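# Pull the cabinet's bottom drawer open and release it

## Task

Open the bottom drawer of the cabinet to at least 90% of its full travel so that it rests motionless, then release it and move the grippers away. The drawer must stay open without the robot holding it.

## Robot and tools

Robot: two 7-joint xArm7 arms, left_arm and right_arm, each with a parallel two-finger gripper and a wrist camera. The left and right names are labels only, not image sides. Base positions in the scene frame: left_arm at (-0.053, +0.290, 0) m with quat_wxyz (+0.996, 0, 0, -0.086); right_arm at (+0.042, -0.274, 0) m with quat_wxyz (+1.000, 0, 0, +0.023).

Scene frame: origin on the table top midway between the arms, +x out over the table, +z up, and left_arm on the +y side. Reported gripper poses use this frame and may be slightly off, more so at long reach.

Joint order, used in every row and every per-joint list, with stated ranges in rad: waist -6.283..6.283; shoulder -2.059..2.094; upper arm roll -6.283..6.283; elbow -0.192..3.927; forearm roll -6.283..6.283; wrist pitch -1.693..3.142; wrist roll -6.283..6.283. The true end of a joint may sit up to 0.010 rad either side of the stated one.

Gripper: the fingers point along the gripper's +z axis and close along its y axis. end_effector_position is the point between the pads when closed, about 2 cm short of the fingertips. On closing, the tips move roughly 10 mm further along +z.

A row is one flat list of 16 numbers, each in [-1, 1], covering both arms even if one is idle: left_arm's 7 joint values then its opening, then right_arm's 7 joint values then its opening. Joint values are offsets, not poses, scaled so 1.0 = 2.036 rad. The opening is absolute: +1 fully open, -1 closed.

execute_actions(actions): a list of actions run in sequence. Each action is a table of at most 15 rows, one row per 1/30 s step; if shorter, its last row repeats to fill 15 steps (0.5 s per action). Every row's joint offsets count from the angles at the start of that action, not from the previous row; for the first action in a call, that is the last reported state. An action that would push a joint more than 0.010 rad past its range is refused for both arms; a malformed action, or a failing first action, refuses the whole call. An empty list just returns the current state and images.

move(target, speed, blocking): target is one 16-number row; its joint offsets count from the Joint positions in the latest result that showed them. All joints travel proportionally so they finish together, so the gripper follows a curve. speed (rad/s, 0.01 to 2, default 0.5) sets the top rate of whichever joint has farthest to go; total path time is held between 0.5 and 10 s (cut off at 10 s). Openings are sent at the start. No collision avoidance. Its result adds a move: line with the ending (done, off_target, moving, held, fault), limits=held or limits=none, and each arm's joint farthest from target. With blocking=false the result comes after 0.5 s while motion continues; use wait or stop before sending anything else.

wait(seconds): 0 to 10; arms hold their last command; returns early if a running move ends. stop(): brakes a running move (needs room; fingers keep moving). zoom_image(camera, region): camera is cam_head_left, cam_head_right, cam_left_wrist or cam_right_wrist; region is [x0, y0, x1, y1] in pixels of that 504x504 image, origin top-left, at most 504x504. read_manual(section): licence texts only. finished_scene(scene): ends the current scene by number after the last command has been held; irreversible, reports success.

Result lines: per-arm gripper position (m), quat_wxyz and velocities; Joint positions and Joint velocities (7 joints in rad, rad/s, then finger gap in m, 0.084 fully open); Joint targets (current drive goals, which can keep changing); grip_measured (measured opening on the command scale). "joint sent to its limit" means a joint was clipped at its end; "joint command not followed" means a clearance check altered some targets. MOTOR HOT appears from 65 °C; at 80 °C an OVER-TEMPERATURE FAULT brakes that arm until it cools.

Motion limits: joint targets move at most 3.14 rad/s, stay within 0.623 rad of the measured angle each step, and are scaled back if they would shift the gripper over 70 mm from its measured spot, so large offsets take several actions. To grip, command an opening well below grip_measured; lower squeezes harder (about 24 N per pad max).

Avoid: arm-to-arm contact or pressing, knocking anything off the table, fast impacts and hard shoves against the cabinet. Contact torque reaching a joint's load limit (waist and shoulder 47.5, upper arm roll, elbow and forearm roll 28.5, wrist pitch and wrist roll 19 N m) faults that arm: it backs off, holds 10 s and drops the rest of the call. Brief external tugs may occur on held parts. Finish by opening the gripper, pulling clear, and confirming the drawer stays open and still.

Each tool is called after "Call:" in YAML: its name, and indented under it one key for each argument.

## Session

Call:
execute_actions:
  actions: []

Scene clock: 0.00 s.
left_arm: end_effector_position=(+0.1680, +0.1412, +0.1760) grip_measured=+1.00 end_effector_quat_wxyz=(-0.173, +0.790, -0.504, -0.304) end_effector_velocity=(+0.000, +0.000, +0.000) end_effector_angular_velocity=(+0.000, +0.000, -0.001) | right_arm: end_effector_position=(+0.6423, -0.4010, +0.2999) grip_measured=+1.00 end_effector_quat_wxyz=(-0.085, +0.939, -0.113, +0.314) end_effector_velocity=(-0.000, -0.000, +0.000) end_effector_angular_velocity=(-0.000, -0.001, -0.000)
Joint names: [waist, shoulder, upper arm roll, elbow, forearm roll, wrist pitch, wrist roll]
Joint positions: left_arm=[-0.519 -0.039 -0.088  0.876  0.196  1.605  0.294  0.084] | right_arm=[-0.263  0.064 -0.038  1.15   0.509  0.519 -0.387  0.084]
Joint velocities: left_arm=[-0.     0.     0.001  0.     0.001  0.     0.001  0.   ] | right_arm=[ 0.    -0.001 -0.    -0.    -0.    -0.    -0.     0.   ]
Joint targets: left_arm=[-0.519 -0.039 -0.088 0.876 0.196 1.605 0.294] | right_arm=[-0.263 0.064 -0.038 1.150 0.509 0.519 -0.387]

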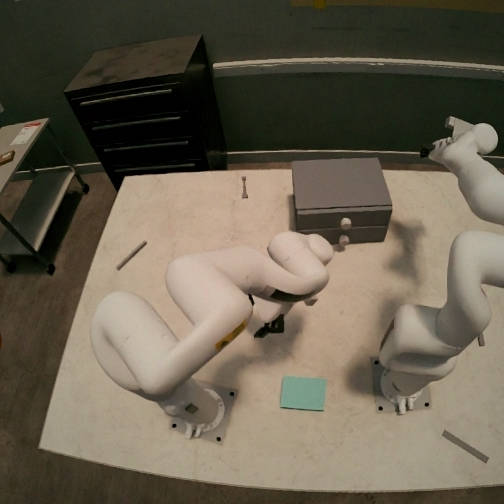

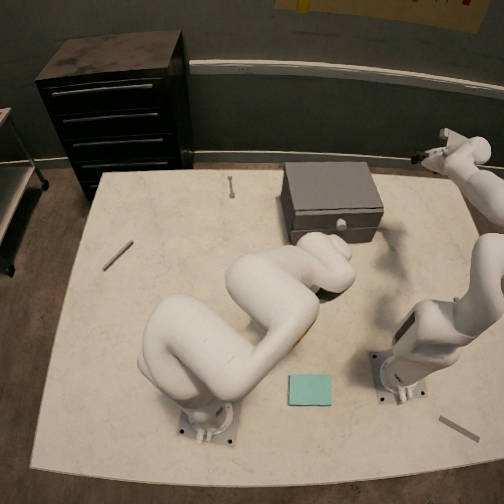

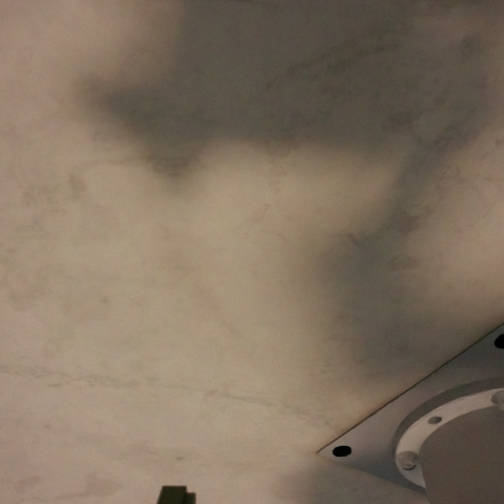

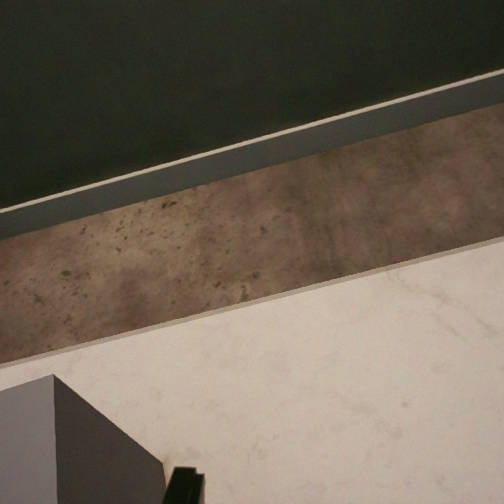

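Call:
zoom_image:
  camera: "cam_head_left"
  region: [270, 140, 410, 280]

Call:
zoom_image:
  camera: "cam_head_right"
  region: [260, 140, 400, 280]

Region (270, 140, 410, 280) of cam_head_left's 504x504 image, scaled by 3.600, with more detail than that image has.

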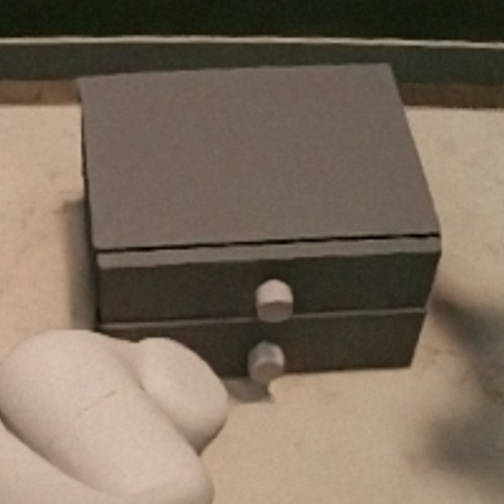

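Region (260, 140, 400, 280) of cam_head_right's 504x504 image, scaled by 3.600, with more detail than that image has.

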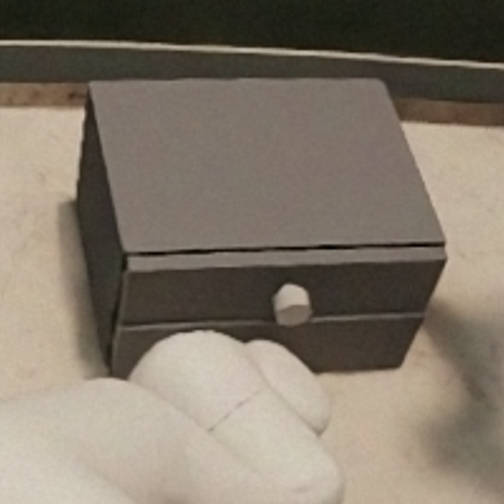

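Call:
move:
  target: [-0.0776,0.1503,0.0432,0.112,0.5594,-0.4779,-1.0,1,0,0,0,0,0,0,0,1]
  speed: 1.3

Scene clock: 48.80 s.
left_arm: end_effector_position=(+0.4102, -0.1083, +0.1829) grip_measured=+1.00 end_effector_quat_wxyz=(-0.035, +0.903, -0.077, +0.421) end_effector_velocity=(-0.002, -0.002, -0.001) end_effector_angular_velocity=(+0.000, +0.002, -0.005) | right_arm: end_effector_position=(+0.6423, -0.4010, +0.2999) grip_measured=+1.00 end_effector_quat_wxyz=(-0.085, +0.939, -0.113, +0.314) end_effector_velocity=(-0.000, -0.001, -0.000) end_effector_angular_velocity=(+0.000, +0.001, -0.001)
Joint names: [waist, shoulder, upper arm roll, elbow, forearm roll, wrist pitch, wrist roll]
Joint positions: left_arm=[-0.677  0.267  0.     1.104  1.334  0.632 -1.741  0.084] | right_arm=[-0.263  0.064 -0.038  1.15   0.509  0.519 -0.387  0.084]
Joint velocities: left_arm=[-0.001  0.002 -0.002 -0.001  0.001 -0.002 -0.001  0.   ] | right_arm=[-0.001 -0.    -0.    -0.001 -0.     0.001  0.     0.   ]
Joint targets: left_arm=[-0.677 0.267 0.000 1.104 1.334 0.632 -1.741] | right_arm=[-0.263 0.064 -0.038 1.150 0.509 0.519 -0.387]
move: done; limits=none; left_arm: farthest joint: the forearm roll, 0.001 radians from its target (1.139 radians at the start); right_arm: farthest joint: the waist, 0.000 radians from its target (0.000 radians at the start)

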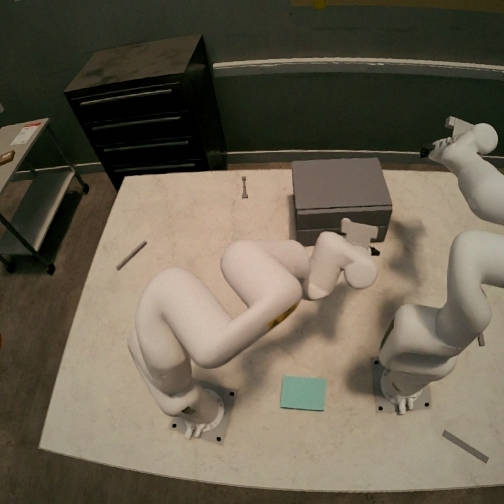

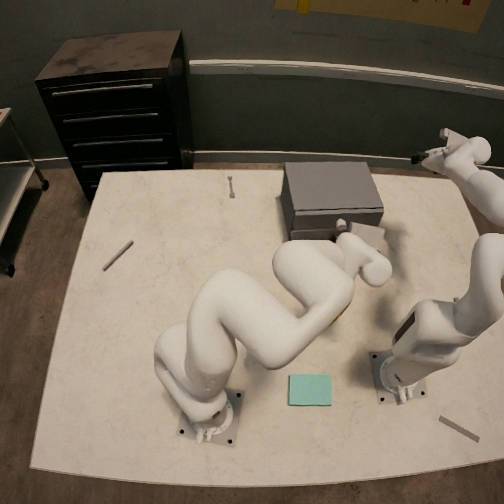

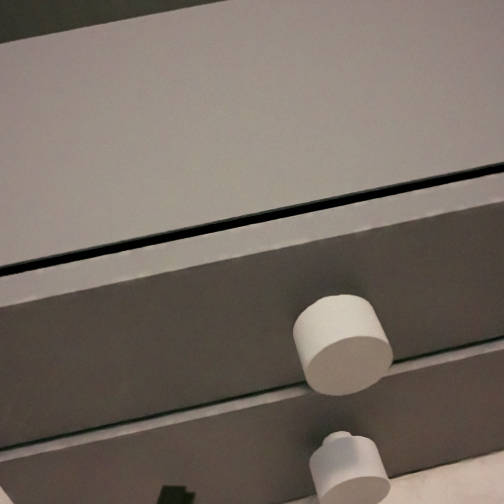

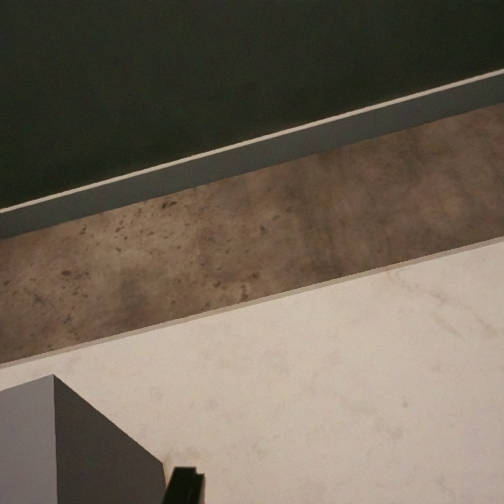

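Call:
move:
  target: [-0.0246,0.1119,0,0.0149,0.2122,0.0643,-0.3232,1,0,0,0,0,0,0,0,1]
  speed: 0.8

Scene clock: 67.43 s.
left_arm: end_effector_position=(+0.4183, -0.1158, +0.0978) grip_measured=+1.00 end_effector_quat_wxyz=(+0.000, +0.866, +0.000, +0.500) end_effector_velocity=(-0.003, -0.000, -0.004) end_effector_angular_velocity=(+0.005, +0.006, -0.004) | right_arm: end_effector_position=(+0.6423, -0.4010, +0.2999) grip_measured=+1.00 end_effector_quat_wxyz=(-0.085, +0.939, -0.113, +0.314) end_effector_velocity=(-0.001, -0.000, -0.001) end_effector_angular_velocity=(+0.001, +0.002, -0.001)
Joint names: [waist, shoulder, upper arm roll, elbow, forearm roll, wrist pitch, wrist roll]
Joint positions: left_arm=[-0.727  0.494  0.     1.135  1.766  0.763 -2.399  0.084] | right_arm=[-0.263  0.064 -0.038  1.15   0.509  0.519 -0.387  0.084]
Joint velocities: left_arm=[-0.001  0.003 -0.003 -0.005  0.001 -0.    -0.001 -0.   ] | right_arm=[-0.001  0.    -0.    -0.002  0.    -0.     0.    -0.   ]
Joint targets: left_arm=[-0.727 0.495 0.000 1.134 1.766 0.763 -2.399] | right_arm=[-0.263 0.064 -0.038 1.150 0.509 0.519 -0.387]
move: done; limits=none; left_arm: farthest joint: the waist, 0.001 radians from its target (0.050 radians at the start); right_arm: farthest joint: the waist, 0.000 radians from its target (0.000 radians at the start)

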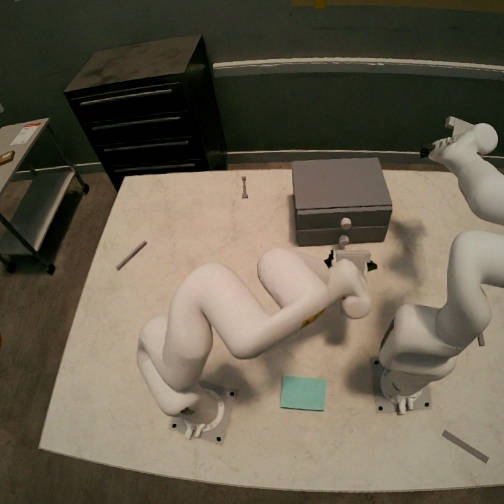

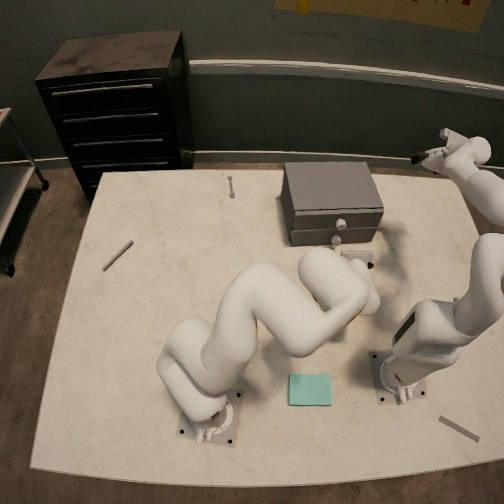

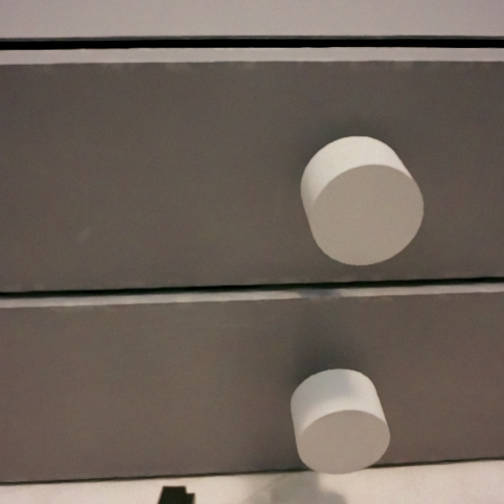

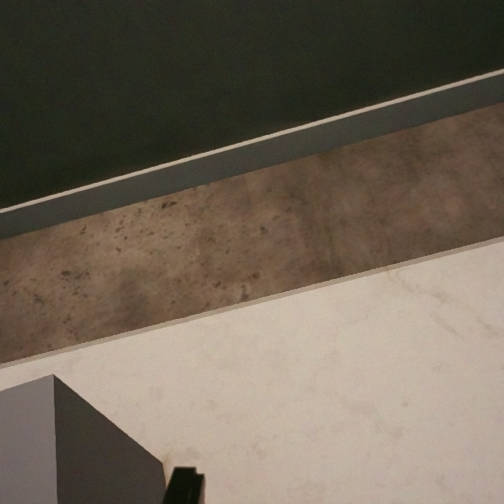

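Call:
move:
  target: [0.0326,0.0665,0,0.0728,0.024,-0.0208,0.0025,0.5,0,0,0,0,0,0,0,1]
  speed: 0.3

Scene clock: 85.73 s.
left_arm: end_effector_position=(+0.4628, -0.1215, +0.0745) grip_measured=+0.49 end_effector_quat_wxyz=(+0.001, +0.866, -0.000, +0.500) end_effector_velocity=(+0.003, +0.004, -0.001) end_effector_angular_velocity=(+0.005, -0.001, +0.006) | right_arm: end_effector_position=(+0.6423, -0.4010, +0.2999) grip_measured=+1.00 end_effector_quat_wxyz=(-0.085, +0.939, -0.113, +0.314) end_effector_velocity=(-0.000, -0.000, -0.000) end_effector_angular_velocity=(-0.000, +0.000, -0.001)
Joint names: [waist, shoulder, upper arm roll, elbow, forearm roll, wrist pitch, wrist roll]
Joint positions: left_arm=[-0.661  0.629 -0.     1.283  1.815  0.72  -2.394  0.065] | right_arm=[-0.263  0.064 -0.038  1.15   0.509  0.519 -0.387  0.084]
Joint velocities: left_arm=[ 0.003  0.002  0.005 -0.001  0.001  0.001  0.001 -0.   ] | right_arm=[-0.     0.001 -0.    -0.    -0.    -0.001 -0.     0.   ]
Joint targets: left_arm=[-0.660 0.629 0.000 1.283 1.815 0.720 -2.394] | right_arm=[-0.263 0.064 -0.038 1.150 0.509 0.519 -0.387]
move: done; limits=none; left_arm: farthest joint: the waist, 0.000 radians from its target (0.066 radians at the start); right_arm: farthest joint: the waist, 0.000 radians from its target (0.000 radians at the start)

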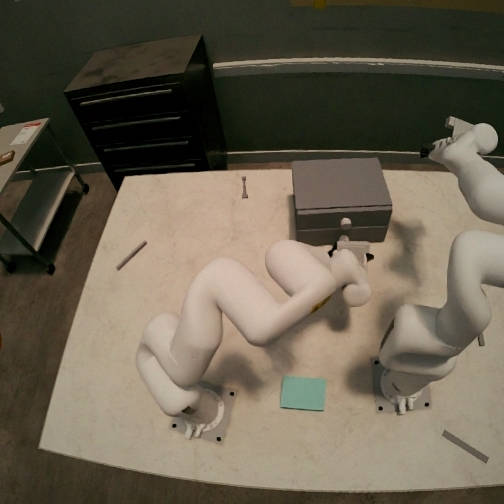

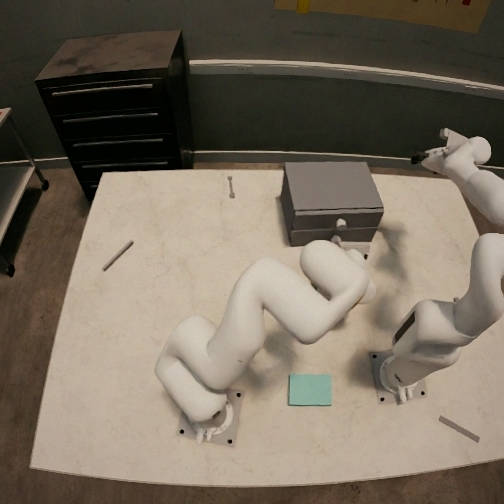

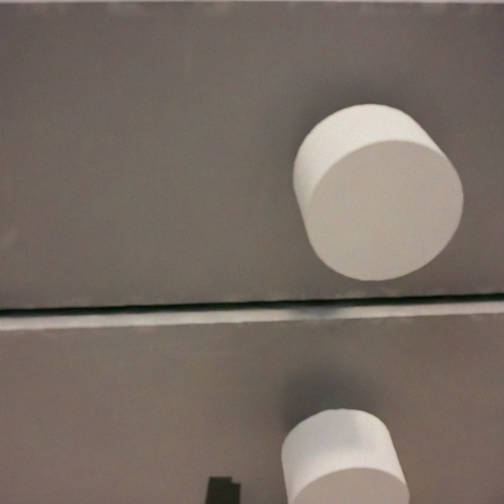

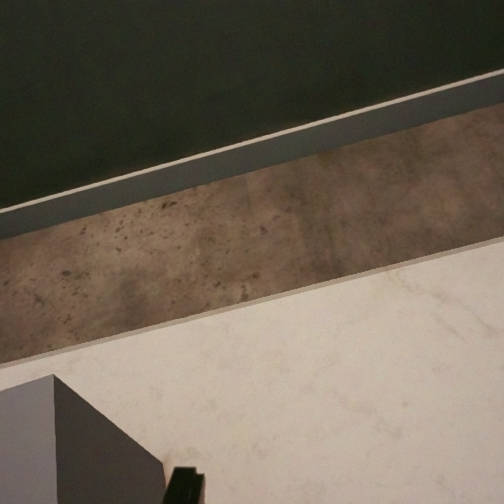

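Call:
move:
  target: [0.0319,0.0542,0,0.0572,0.0269,-0.0192,-0.0021,0.5,0,0,0,0,0,0,0,1]
  speed: 0.2

Call:
execute_actions:
  actions:
    - [[0,0,0,0,0,0,0,0.3,0,0,0,0,0,0,0,1],[0,0,0,0,0,0,0,0.2,0,0,0,0,0,0,0,1],[0,0,0,0,0,0,0,0.1,0,0,0,0,0,0,0,1],[0,0,0,0,0,0,0,0.0,0,0,0,0,0,0,0,1],[0,0,0,0,0,0,0,-0.1,0,0,0,0,0,0,0,1],[0,0,0,0,0,0,0,-0.2,0,0,0,0,0,0,0,1],[0,0,0,0,0,0,0,-0.3,0,0,0,0,0,0,0,1],[0,0,0,0,0,0,0,-0.4,0,0,0,0,0,0,0,1],[0,0,0,0,0,0,0,-0.5,0,0,0,0,0,0,0,1],[0,0,0,0,0,0,0,-0.6,0,0,0,0,0,0,0,1],[0,0,0,0,0,0,0,-0.7,0,0,0,0,0,0,0,1],[0,0,0,0,0,0,0,-0.8,0,0,0,0,0,0,0,1],[0,0,0,0,0,0,0,-1,0,0,0,0,0,0,0,1]]

Scene clock: 99.80 s.
left_arm: end_effector_position=(+0.5015, -0.1151, +0.0511) grip_measured=+0.49 end_effector_quat_wxyz=(+0.000, +0.866, -0.000, +0.500) end_effector_velocity=(+0.001, +0.003, -0.002) end_effector_angular_velocity=(+0.004, +0.002, +0.004) | right_arm: end_effector_position=(+0.6423, -0.4010, +0.2999) grip_measured=+1.00 end_effector_quat_wxyz=(-0.085, +0.939, -0.113, +0.314) end_effector_velocity=(+0.000, -0.000, -0.000) end_effector_angular_velocity=(+0.000, +0.001, -0.000)
Joint names: [waist, shoulder, upper arm roll, elbow, forearm roll, wrist pitch, wrist roll]
Joint positions: left_arm=[-0.596  0.739 -0.     1.399  1.869  0.681 -2.398  0.065] | right_arm=[-0.263  0.064 -0.038  1.15   0.509  0.519 -0.387  0.084]
Joint velocities: left_arm=[ 0.002  0.002  0.003 -0.002  0.    -0.    -0.001 -0.   ] | right_arm=[ 0.     0.001 -0.001  0.001 -0.     0.     0.    -0.   ]
Joint targets: left_arm=[-0.596 0.739 -0.000 1.399 1.870 0.681 -2.398] | right_arm=[-0.263 0.064 -0.038 1.150 0.509 0.519 -0.387]
move: done; limits=none; left_arm: farthest joint: the waist, 0.000 radians from its target (0.064 radians at the start); right_arm: farthest joint: the waist, 0.000 radians from its target (0.000 radians at the start)

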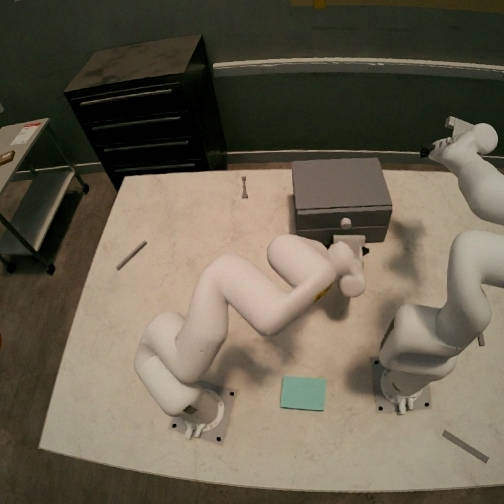

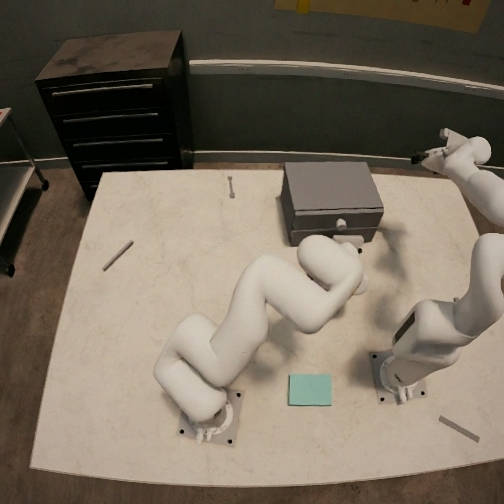

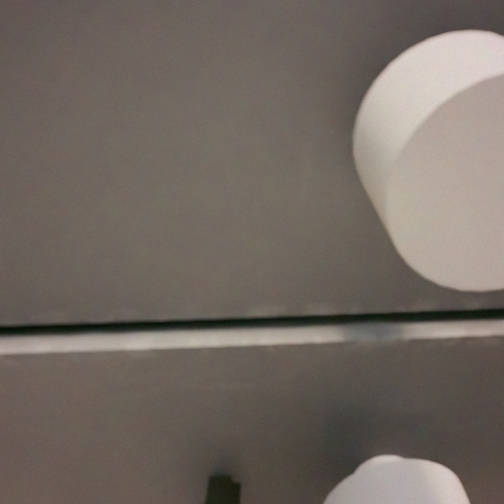

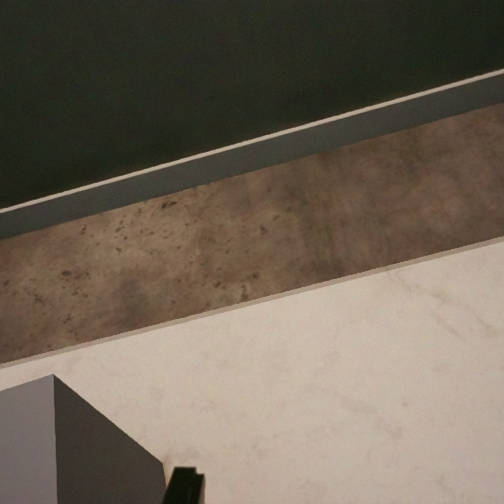

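Scene clock: 100.30 s.
left_arm: end_effector_position=(+0.5005, -0.1164, +0.0509) grip_measured=-0.27 end_effector_quat_wxyz=(+0.001, +0.866, -0.001, +0.500) end_effector_velocity=(-0.000, +0.000, +0.000) end_effector_angular_velocity=(-0.001, +0.001, +0.001) | right_arm: end_effector_position=(+0.6423, -0.4010, +0.2999) grip_measured=+1.00 end_effector_quat_wxyz=(-0.085, +0.939, -0.113, +0.314) end_effector_velocity=(+0.000, +0.001, -0.000) end_effector_angular_velocity=(-0.000, +0.000, +0.001)
Joint names: [waist, shoulder, upper arm roll, elbow, forearm roll, wrist pitch, wrist roll]
Joint positions: left_arm=[-0.597  0.739 -0.002  1.4    1.87   0.681 -2.398  0.032] | right_arm=[-0.263  0.064 -0.038  1.15   0.509  0.519 -0.387  0.084]
Joint velocities: left_arm=[ 0.    -0.001 -0.    -0.001 -0.001 -0.    -0.001  0.   ] | right_arm=[ 0.    -0.     0.001 -0.    -0.    -0.    -0.     0.   ]
Joint targets: left_arm=[-0.596 0.739 -0.000 1.399 1.869 0.681 -2.398] | right_arm=[-0.263 0.064 -0.038 1.150 0.509 0.519 -0.387]

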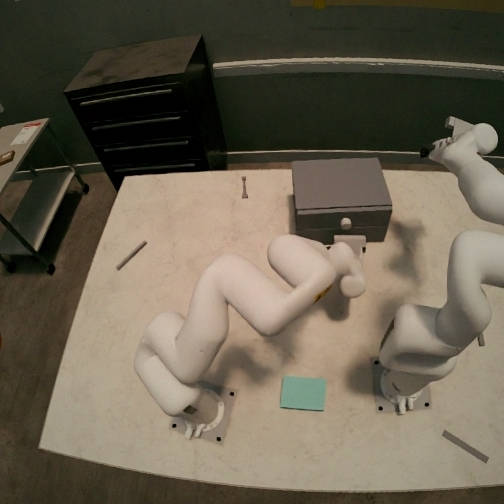

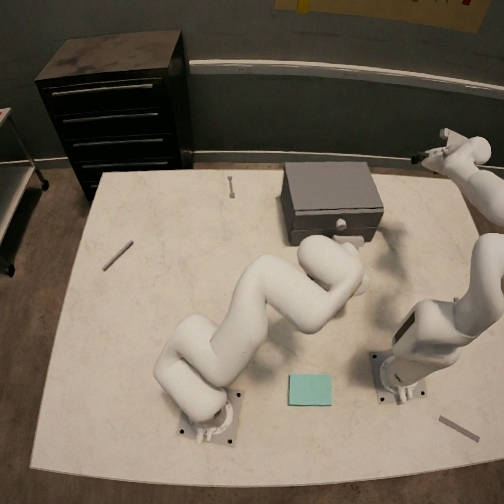

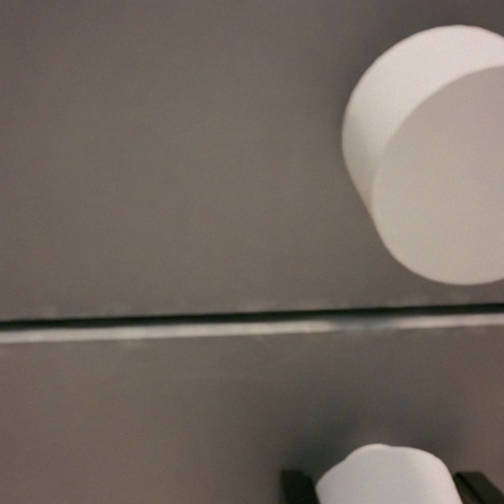

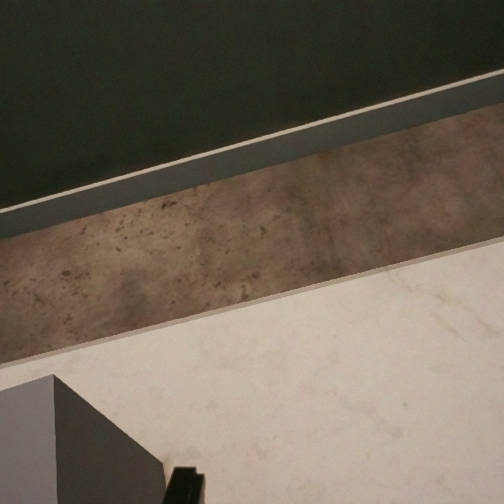

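Call:
move:
  target: [-0.0415,-0.0382,0.001,-0.0665,-0.0113,0.0318,-0.0298,-1,0,0,0,0,0,0,0,1]
  speed: 0.2

Scene clock: 120.73 s.
left_arm: end_effector_position=(+0.4504, -0.1197, +0.0508) grip_measured=-0.27 end_effector_quat_wxyz=(-0.000, +0.866, -0.000, +0.500) end_effector_velocity=(-0.001, -0.001, -0.001) end_effector_angular_velocity=(+0.000, +0.001, -0.001) | right_arm: end_effector_position=(+0.6423, -0.4010, +0.2999) grip_measured=+1.00 end_effector_quat_wxyz=(-0.085, +0.939, -0.113, +0.314) end_effector_velocity=(-0.000, +0.000, -0.001) end_effector_angular_velocity=(+0.000, +0.001, -0.000)
Joint names: [waist, shoulder, upper arm roll, elbow, forearm roll, wrist pitch, wrist roll]
Joint positions: left_arm=[-0.681  0.662  0.     1.265  1.847  0.745 -2.459  0.032] | right_arm=[-0.263  0.064 -0.038  1.15   0.509  0.519 -0.387  0.084]
Joint velocities: left_arm=[-0.001  0.001 -0.001  0.     0.     0.    -0.    -0.   ] | right_arm=[ 0.     0.    -0.    -0.001 -0.     0.     0.     0.   ]
Joint targets: left_arm=[-0.681 0.661 0.000 1.264 1.847 0.745 -2.459] | right_arm=[-0.263 0.064 -0.038 1.150 0.509 0.519 -0.387]
move: done; limits=none; left_arm: farthest joint: the waist, 0.001 radians from its target (0.085 radians at the start); right_arm: farthest joint: the waist, 0.000 radians from its target (0.000 radians at the start)

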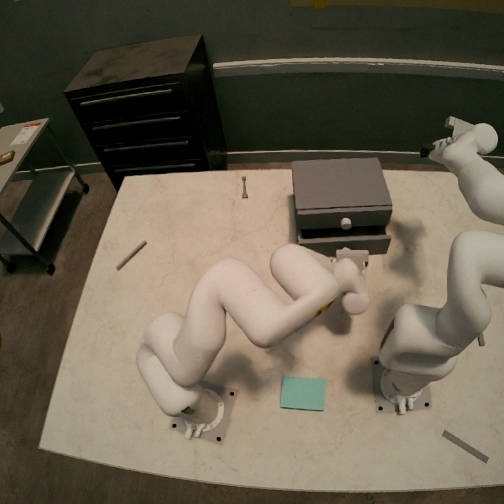

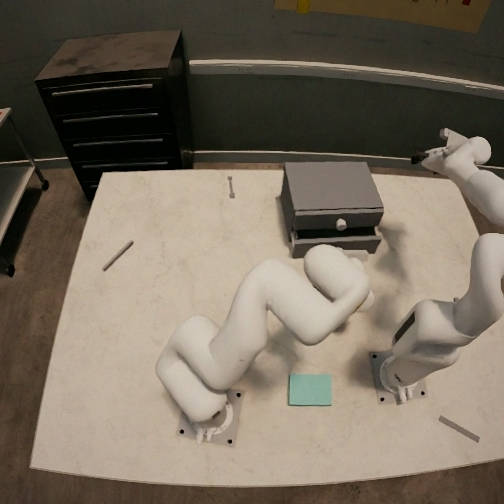

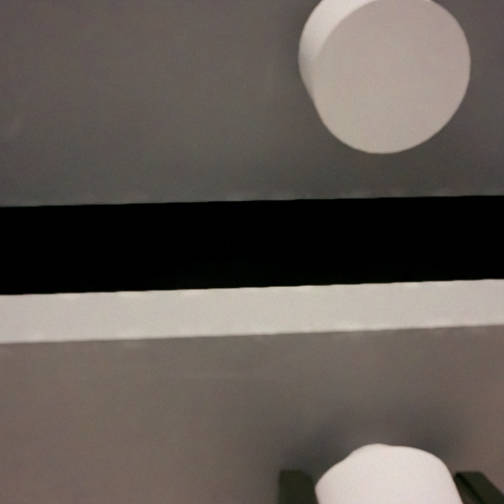

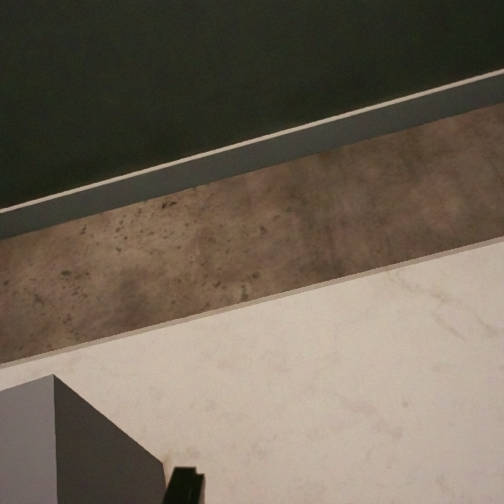

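Call:
move:
  target: [-0.054,-0.0391,0,-0.0671,-0.0248,0.0356,-0.0288,-1,0,0,0,0,0,0,0,1]
  speed: 0.25

Scene clock: 124.93 s.
left_arm: end_effector_position=(+0.3895, -0.1244, +0.0508) grip_measured=-0.27 end_effector_quat_wxyz=(+0.001, +0.866, -0.001, +0.499) end_effector_velocity=(+0.001, +0.001, +0.000) end_effector_angular_velocity=(+0.002, -0.002, +0.001) | right_arm: end_effector_position=(+0.6423, -0.4010, +0.2999) grip_measured=+1.00 end_effector_quat_wxyz=(-0.085, +0.939, -0.113, +0.314) end_effector_velocity=(+0.000, +0.000, +0.001) end_effector_angular_velocity=(-0.000, -0.001, +0.000)
Joint names: [waist, shoulder, upper arm roll, elbow, forearm roll, wrist pitch, wrist roll]
Joint positions: left_arm=[-0.791  0.583 -0.001  1.128  1.796  0.816 -2.517  0.032] | right_arm=[-0.263  0.064 -0.038  1.15   0.509  0.519 -0.387  0.084]
Joint velocities: left_arm=[-0.001 -0.     0.002 -0.001  0.     0.002  0.     0.   ] | right_arm=[ 0.    -0.001  0.     0.     0.     0.     0.     0.   ]
Joint targets: left_arm=[-0.791 0.582 0.000 1.128 1.796 0.818 -2.517] | right_arm=[-0.263 0.064 -0.038 1.150 0.509 0.519 -0.387]
move: done; limits=none; left_arm: farthest joint: the upper arm roll, 0.001 radians from its target (0.000 radians at the start); right_arm: farthest joint: the waist, 0.000 radians from its target (0.000 radians at the start)

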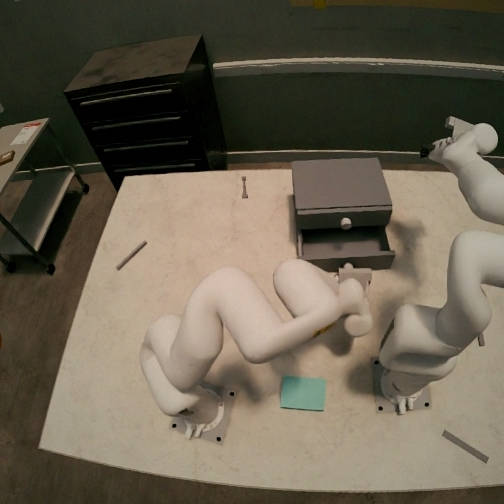

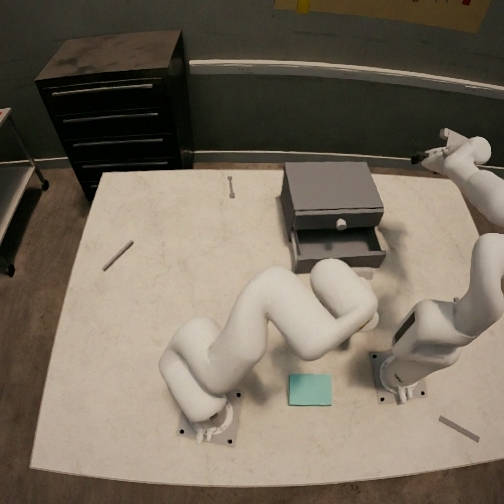

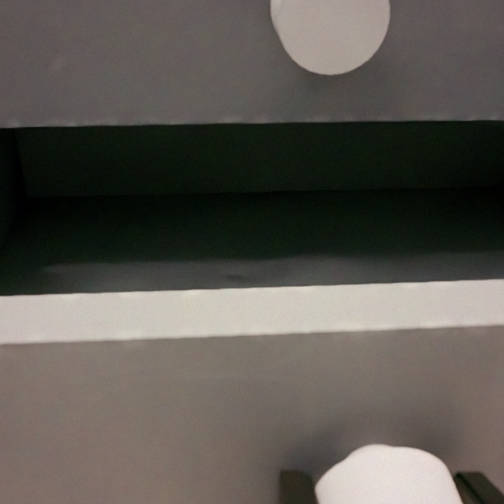

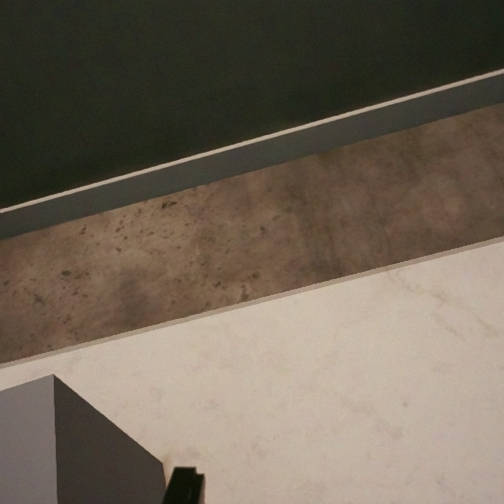

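Call:
move:
  target: [-0.0395,-0.0206,0,-0.0349,-0.0238,0.0231,-0.0154,-1,0,0,0,0,0,0,0,1]
  speed: 0.15

Scene clock: 129.60 s.
left_arm: end_effector_position=(+0.3503, -0.1274, +0.0511) grip_measured=-0.27 end_effector_quat_wxyz=(+0.001, +0.866, -0.000, +0.500) end_effector_velocity=(+0.001, +0.001, -0.000) end_effector_angular_velocity=(+0.001, +0.000, +0.001) | right_arm: end_effector_position=(+0.6423, -0.4010, +0.2999) grip_measured=+1.00 end_effector_quat_wxyz=(-0.085, +0.939, -0.113, +0.314) end_effector_velocity=(+0.000, +0.001, +0.000) end_effector_angular_velocity=(-0.000, -0.001, +0.001)
Joint names: [waist, shoulder, upper arm roll, elbow, forearm roll, wrist pitch, wrist roll]
Joint positions: left_arm=[-0.871  0.541 -0.001  1.057  1.748  0.863 -2.549  0.032] | right_arm=[-0.263  0.064 -0.038  1.15   0.509  0.519 -0.387  0.084]
Joint velocities: left_arm=[ 0.    -0.     0.002 -0.    -0.    -0.001  0.001 -0.   ] | right_arm=[ 0.001 -0.     0.    -0.     0.    -0.    -0.     0.   ]
Joint targets: left_arm=[-0.872 0.541 -0.001 1.057 1.748 0.863 -2.549] | right_arm=[-0.263 0.064 -0.038 1.150 0.509 0.519 -0.387]
move: done; limits=none; left_arm: farthest joint: the waist, 0.000 radians from its target (0.081 radians at the start); right_arm: farthest joint: the waist, 0.000 radians from its target (0.000 radians at the start)

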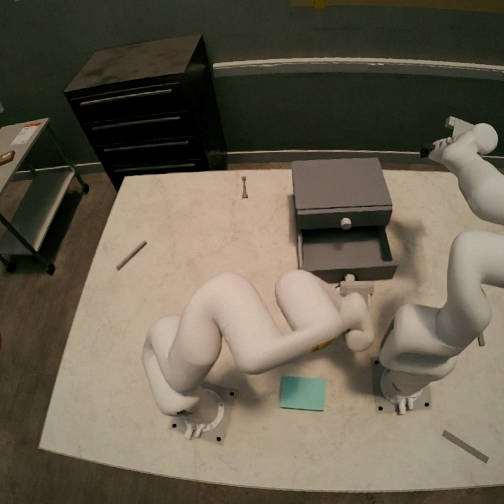

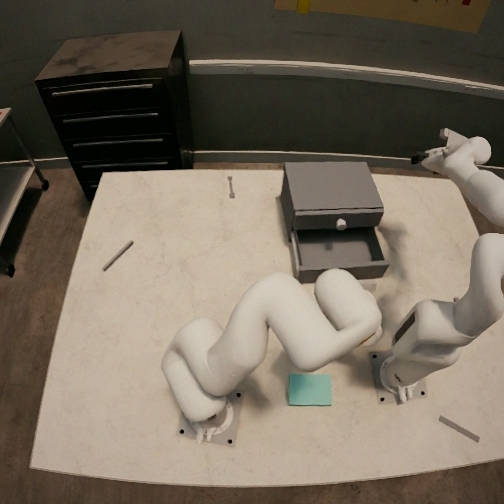

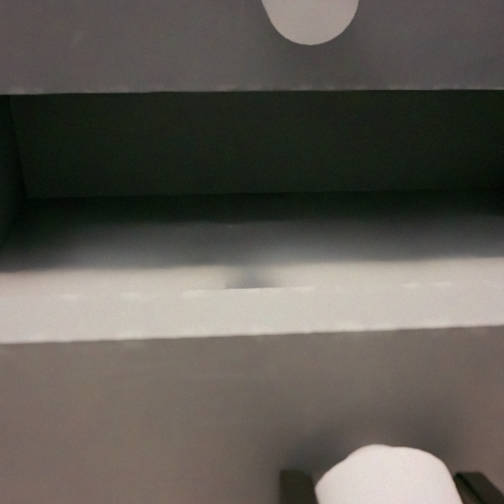

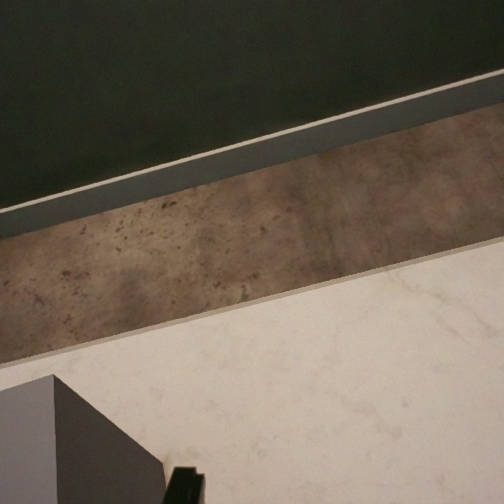

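Call:
move:
  target: [-0.0263,-0.0113,0,-0.0192,-0.018,0.0139,-0.0078,-1,0.18,0,0,0,0,0,0,1]
  speed: 0.6

Scene clock: 139.17 s.
left_arm: end_effector_position=(+0.3251, -0.1296, +0.0512) grip_measured=-0.27 end_effector_quat_wxyz=(+0.002, +0.866, -0.001, +0.499) end_effector_velocity=(+0.000, +0.000, +0.000) end_effector_angular_velocity=(+0.000, -0.001, -0.001) | right_arm: end_effector_position=(+0.6480, -0.1787, +0.3000) grip_measured=+1.00 end_effector_quat_wxyz=(-0.141, +0.944, +0.059, +0.293) end_effector_velocity=(-0.003, +0.015, -0.001) end_effector_angular_velocity=(+0.001, +0.003, +0.025)
Joint names: [waist, shoulder, upper arm roll, elbow, forearm roll, wrist pitch, wrist roll]
Joint positions: left_arm=[-0.925  0.518 -0.001  1.018  1.711  0.889 -2.564  0.032] | right_arm=[ 0.102  0.064 -0.039  1.15   0.509  0.519 -0.387  0.084]
Joint velocities: left_arm=[-0.001 -0.     0.001 -0.001  0.001 -0.    -0.     0.   ] | right_arm=[ 0.01   0.     0.015 -0.    -0.     0.002 -0.     0.   ]
Joint targets: left_arm=[-0.925 0.518 -0.001 1.018 1.711 0.891 -2.564] | right_arm=[0.103 0.064 -0.038 1.150 0.509 0.519 -0.387]
move: done; limits=none; left_arm: farthest joint: the wrist pitch, 0.002 radians from its target (0.029 radians at the start); right_arm: farthest joint: the waist, 0.001 radians from its target (0.367 radians at the start)

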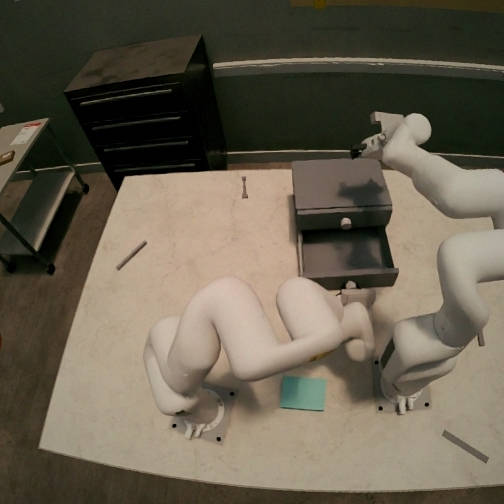

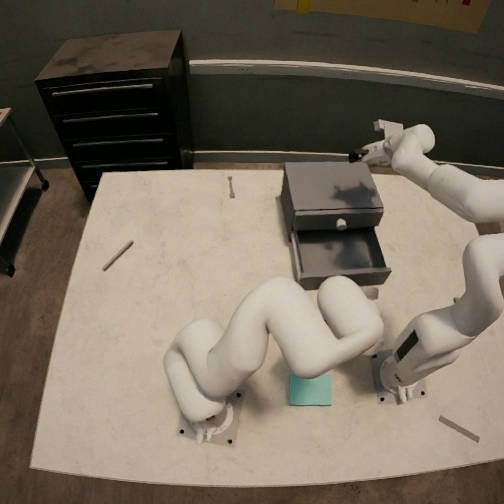

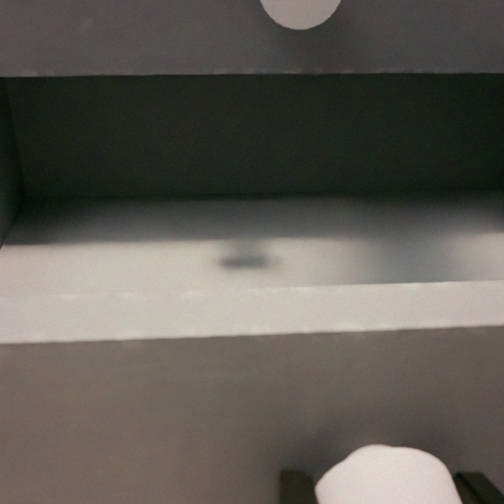

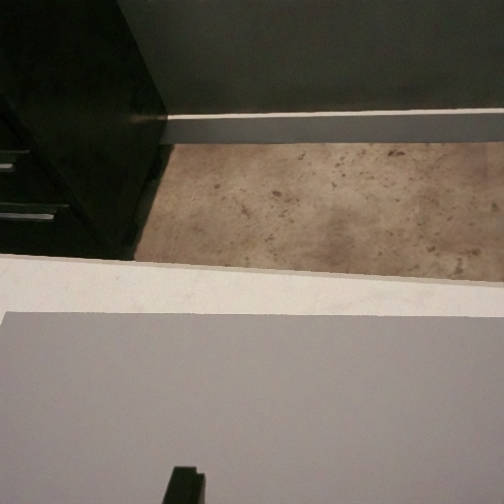

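Call:
move:
  target: [-0.0219,-0.008,0,-0.0135,-0.0161,0.011,-0.0053,-1,0,0,0,0,0,0,0,1]
  speed: 0.08

Scene clock: 142.57 s.
left_arm: end_effector_position=(+0.3048, -0.1311, +0.0510) grip_measured=-0.27 end_effector_quat_wxyz=(+0.002, +0.867, -0.001, +0.499) end_effector_velocity=(-0.001, -0.000, -0.000) end_effector_angular_velocity=(+0.000, +0.001, -0.001) | right_arm: end_effector_position=(+0.6480, -0.1787, +0.3000) grip_measured=+1.00 end_effector_quat_wxyz=(-0.141, +0.944, +0.059, +0.293) end_effector_velocity=(+0.000, +0.000, +0.001) end_effector_angular_velocity=(+0.000, -0.001, +0.000)
Joint names: [waist, shoulder, upper arm roll, elbow, forearm roll, wrist pitch, wrist roll]
Joint positions: left_arm=[-0.969  0.502 -0.001  0.99   1.678  0.91  -2.575  0.032] | right_arm=[ 0.102  0.064 -0.039  1.15   0.509  0.519 -0.387  0.084]
Joint velocities: left_arm=[-0.     0.001 -0.001 -0.    -0.    -0.     0.     0.   ] | right_arm=[-0.     0.     0.     0.002 -0.     0.    -0.    -0.   ]
Joint targets: left_arm=[-0.969 0.502 -0.001 0.990 1.678 0.912 -2.575] | right_arm=[0.102 0.064 -0.039 1.150 0.509 0.519 -0.387]
move: done; limits=none; left_arm: farthest joint: the wrist pitch, 0.001 radians from its target (0.022 radians at the start); right_arm: farthest joint: the waist, 0.000 radians from its target (0.001 radians at the start)

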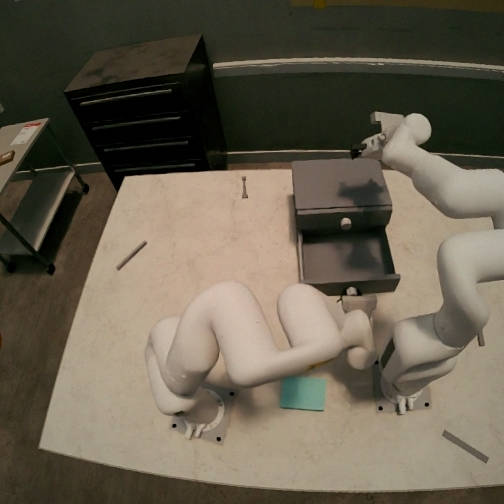

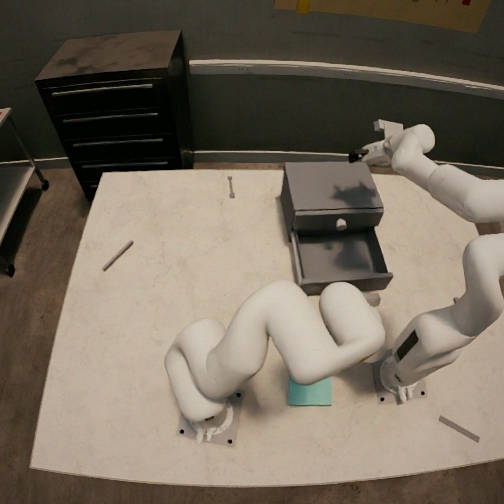

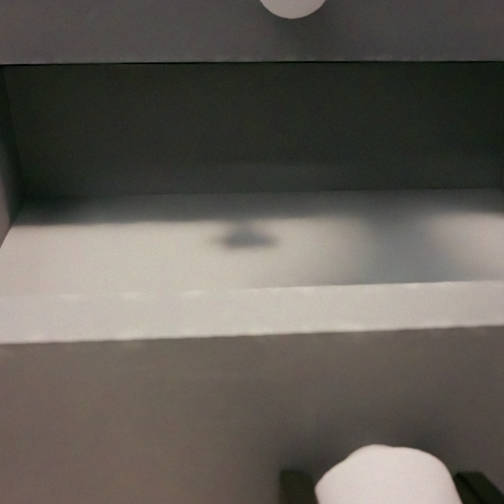

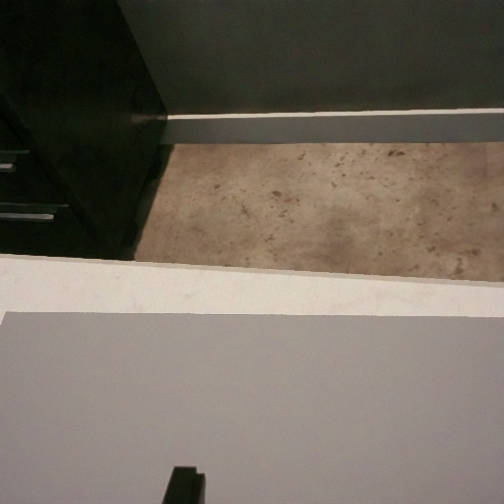

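Call:
zoom_image:
  camera: "cam_head_left"
  region: [310, 280, 450, 420]

Region (310, 280, 450, 420) of cam_head_left's 504x504 image, scaled by 3.600, with more detail than that image has.

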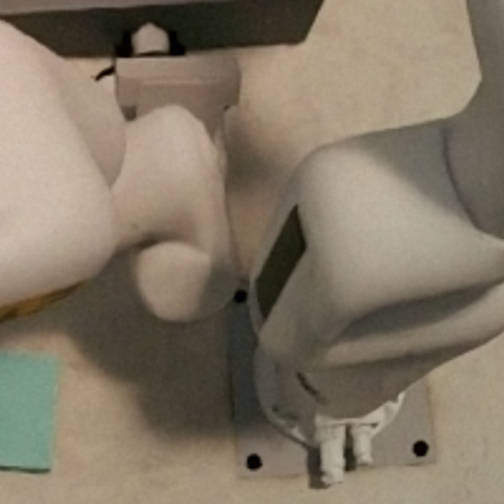

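Call:
move:
  target: [-0.0169,-0.0054,0,-0.009,-0.0131,0.0084,-0.0034,-1,0.2,0,0,0,0,0,0,1]
  speed: 0.6

Scene clock: 148.87 s.
left_arm: end_effector_position=(+0.2932, -0.1320, +0.0541) grip_measured=-0.28 end_effector_quat_wxyz=(+0.002, +0.865, +0.003, +0.502) end_effector_velocity=(-0.002, -0.002, -0.002) end_effector_angular_velocity=(+0.003, +0.005, -0.005) | right_arm: end_effector_position=(+0.5612, +0.0524, +0.3001) grip_measured=+1.00 end_effector_quat_wxyz=(-0.197, +0.913, +0.248, +0.259) end_effector_velocity=(-0.009, +0.013, -0.001) end_effector_angular_velocity=(-0.001, +0.004, +0.027)
Joint names: [waist, shoulder, upper arm roll, elbow, forearm roll, wrist pitch, wrist roll]
Joint positions: left_arm=[-1.002  0.488  0.002  0.975  1.652  0.93  -2.582  0.032] | right_arm=[ 0.508  0.064 -0.04   1.15   0.509  0.519 -0.387  0.084]
Joint velocities: left_arm=[-0.001  0.004 -0.003  0.002 -0.001 -0.003  0.002 -0.   ] | right_arm=[ 0.01   0.001  0.015 -0.001 -0.001  0.002 -0.     0.   ]
Joint targets: left_arm=[-1.004 0.491 -0.001 0.972 1.652 0.927 -2.582] | right_arm=[0.509 0.064 -0.039 1.150 0.509 0.519 -0.387]
move: done; limits=none; left_arm: farthest joint: the elbow, 0.004 radians from its target (0.019 radians at the start); right_arm: farthest joint: the waist, 0.001 radians from its target (0.407 radians at the start)

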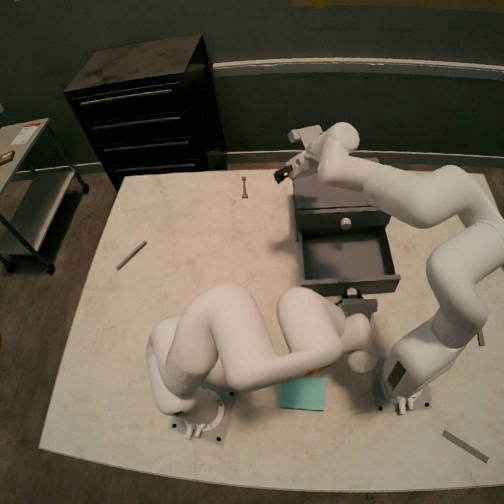

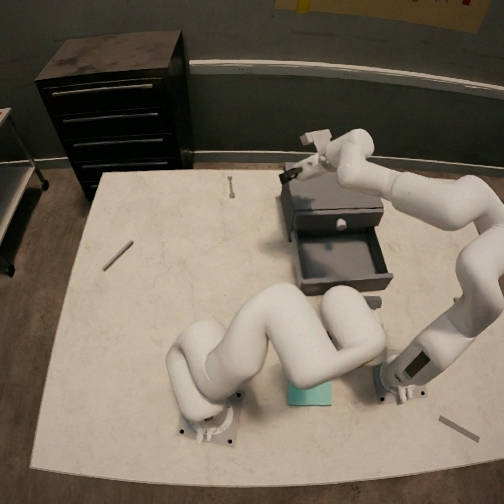

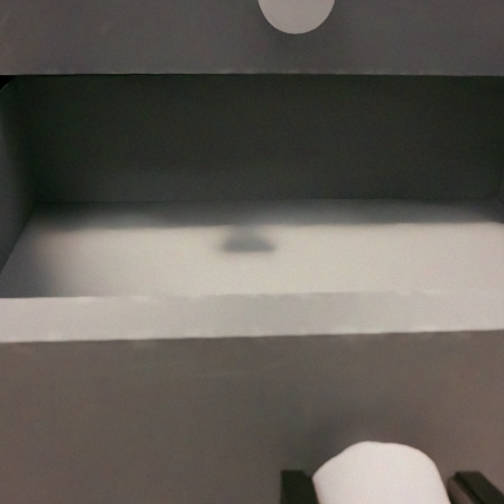

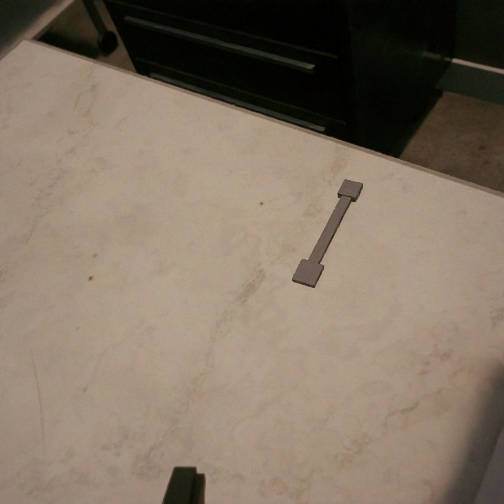

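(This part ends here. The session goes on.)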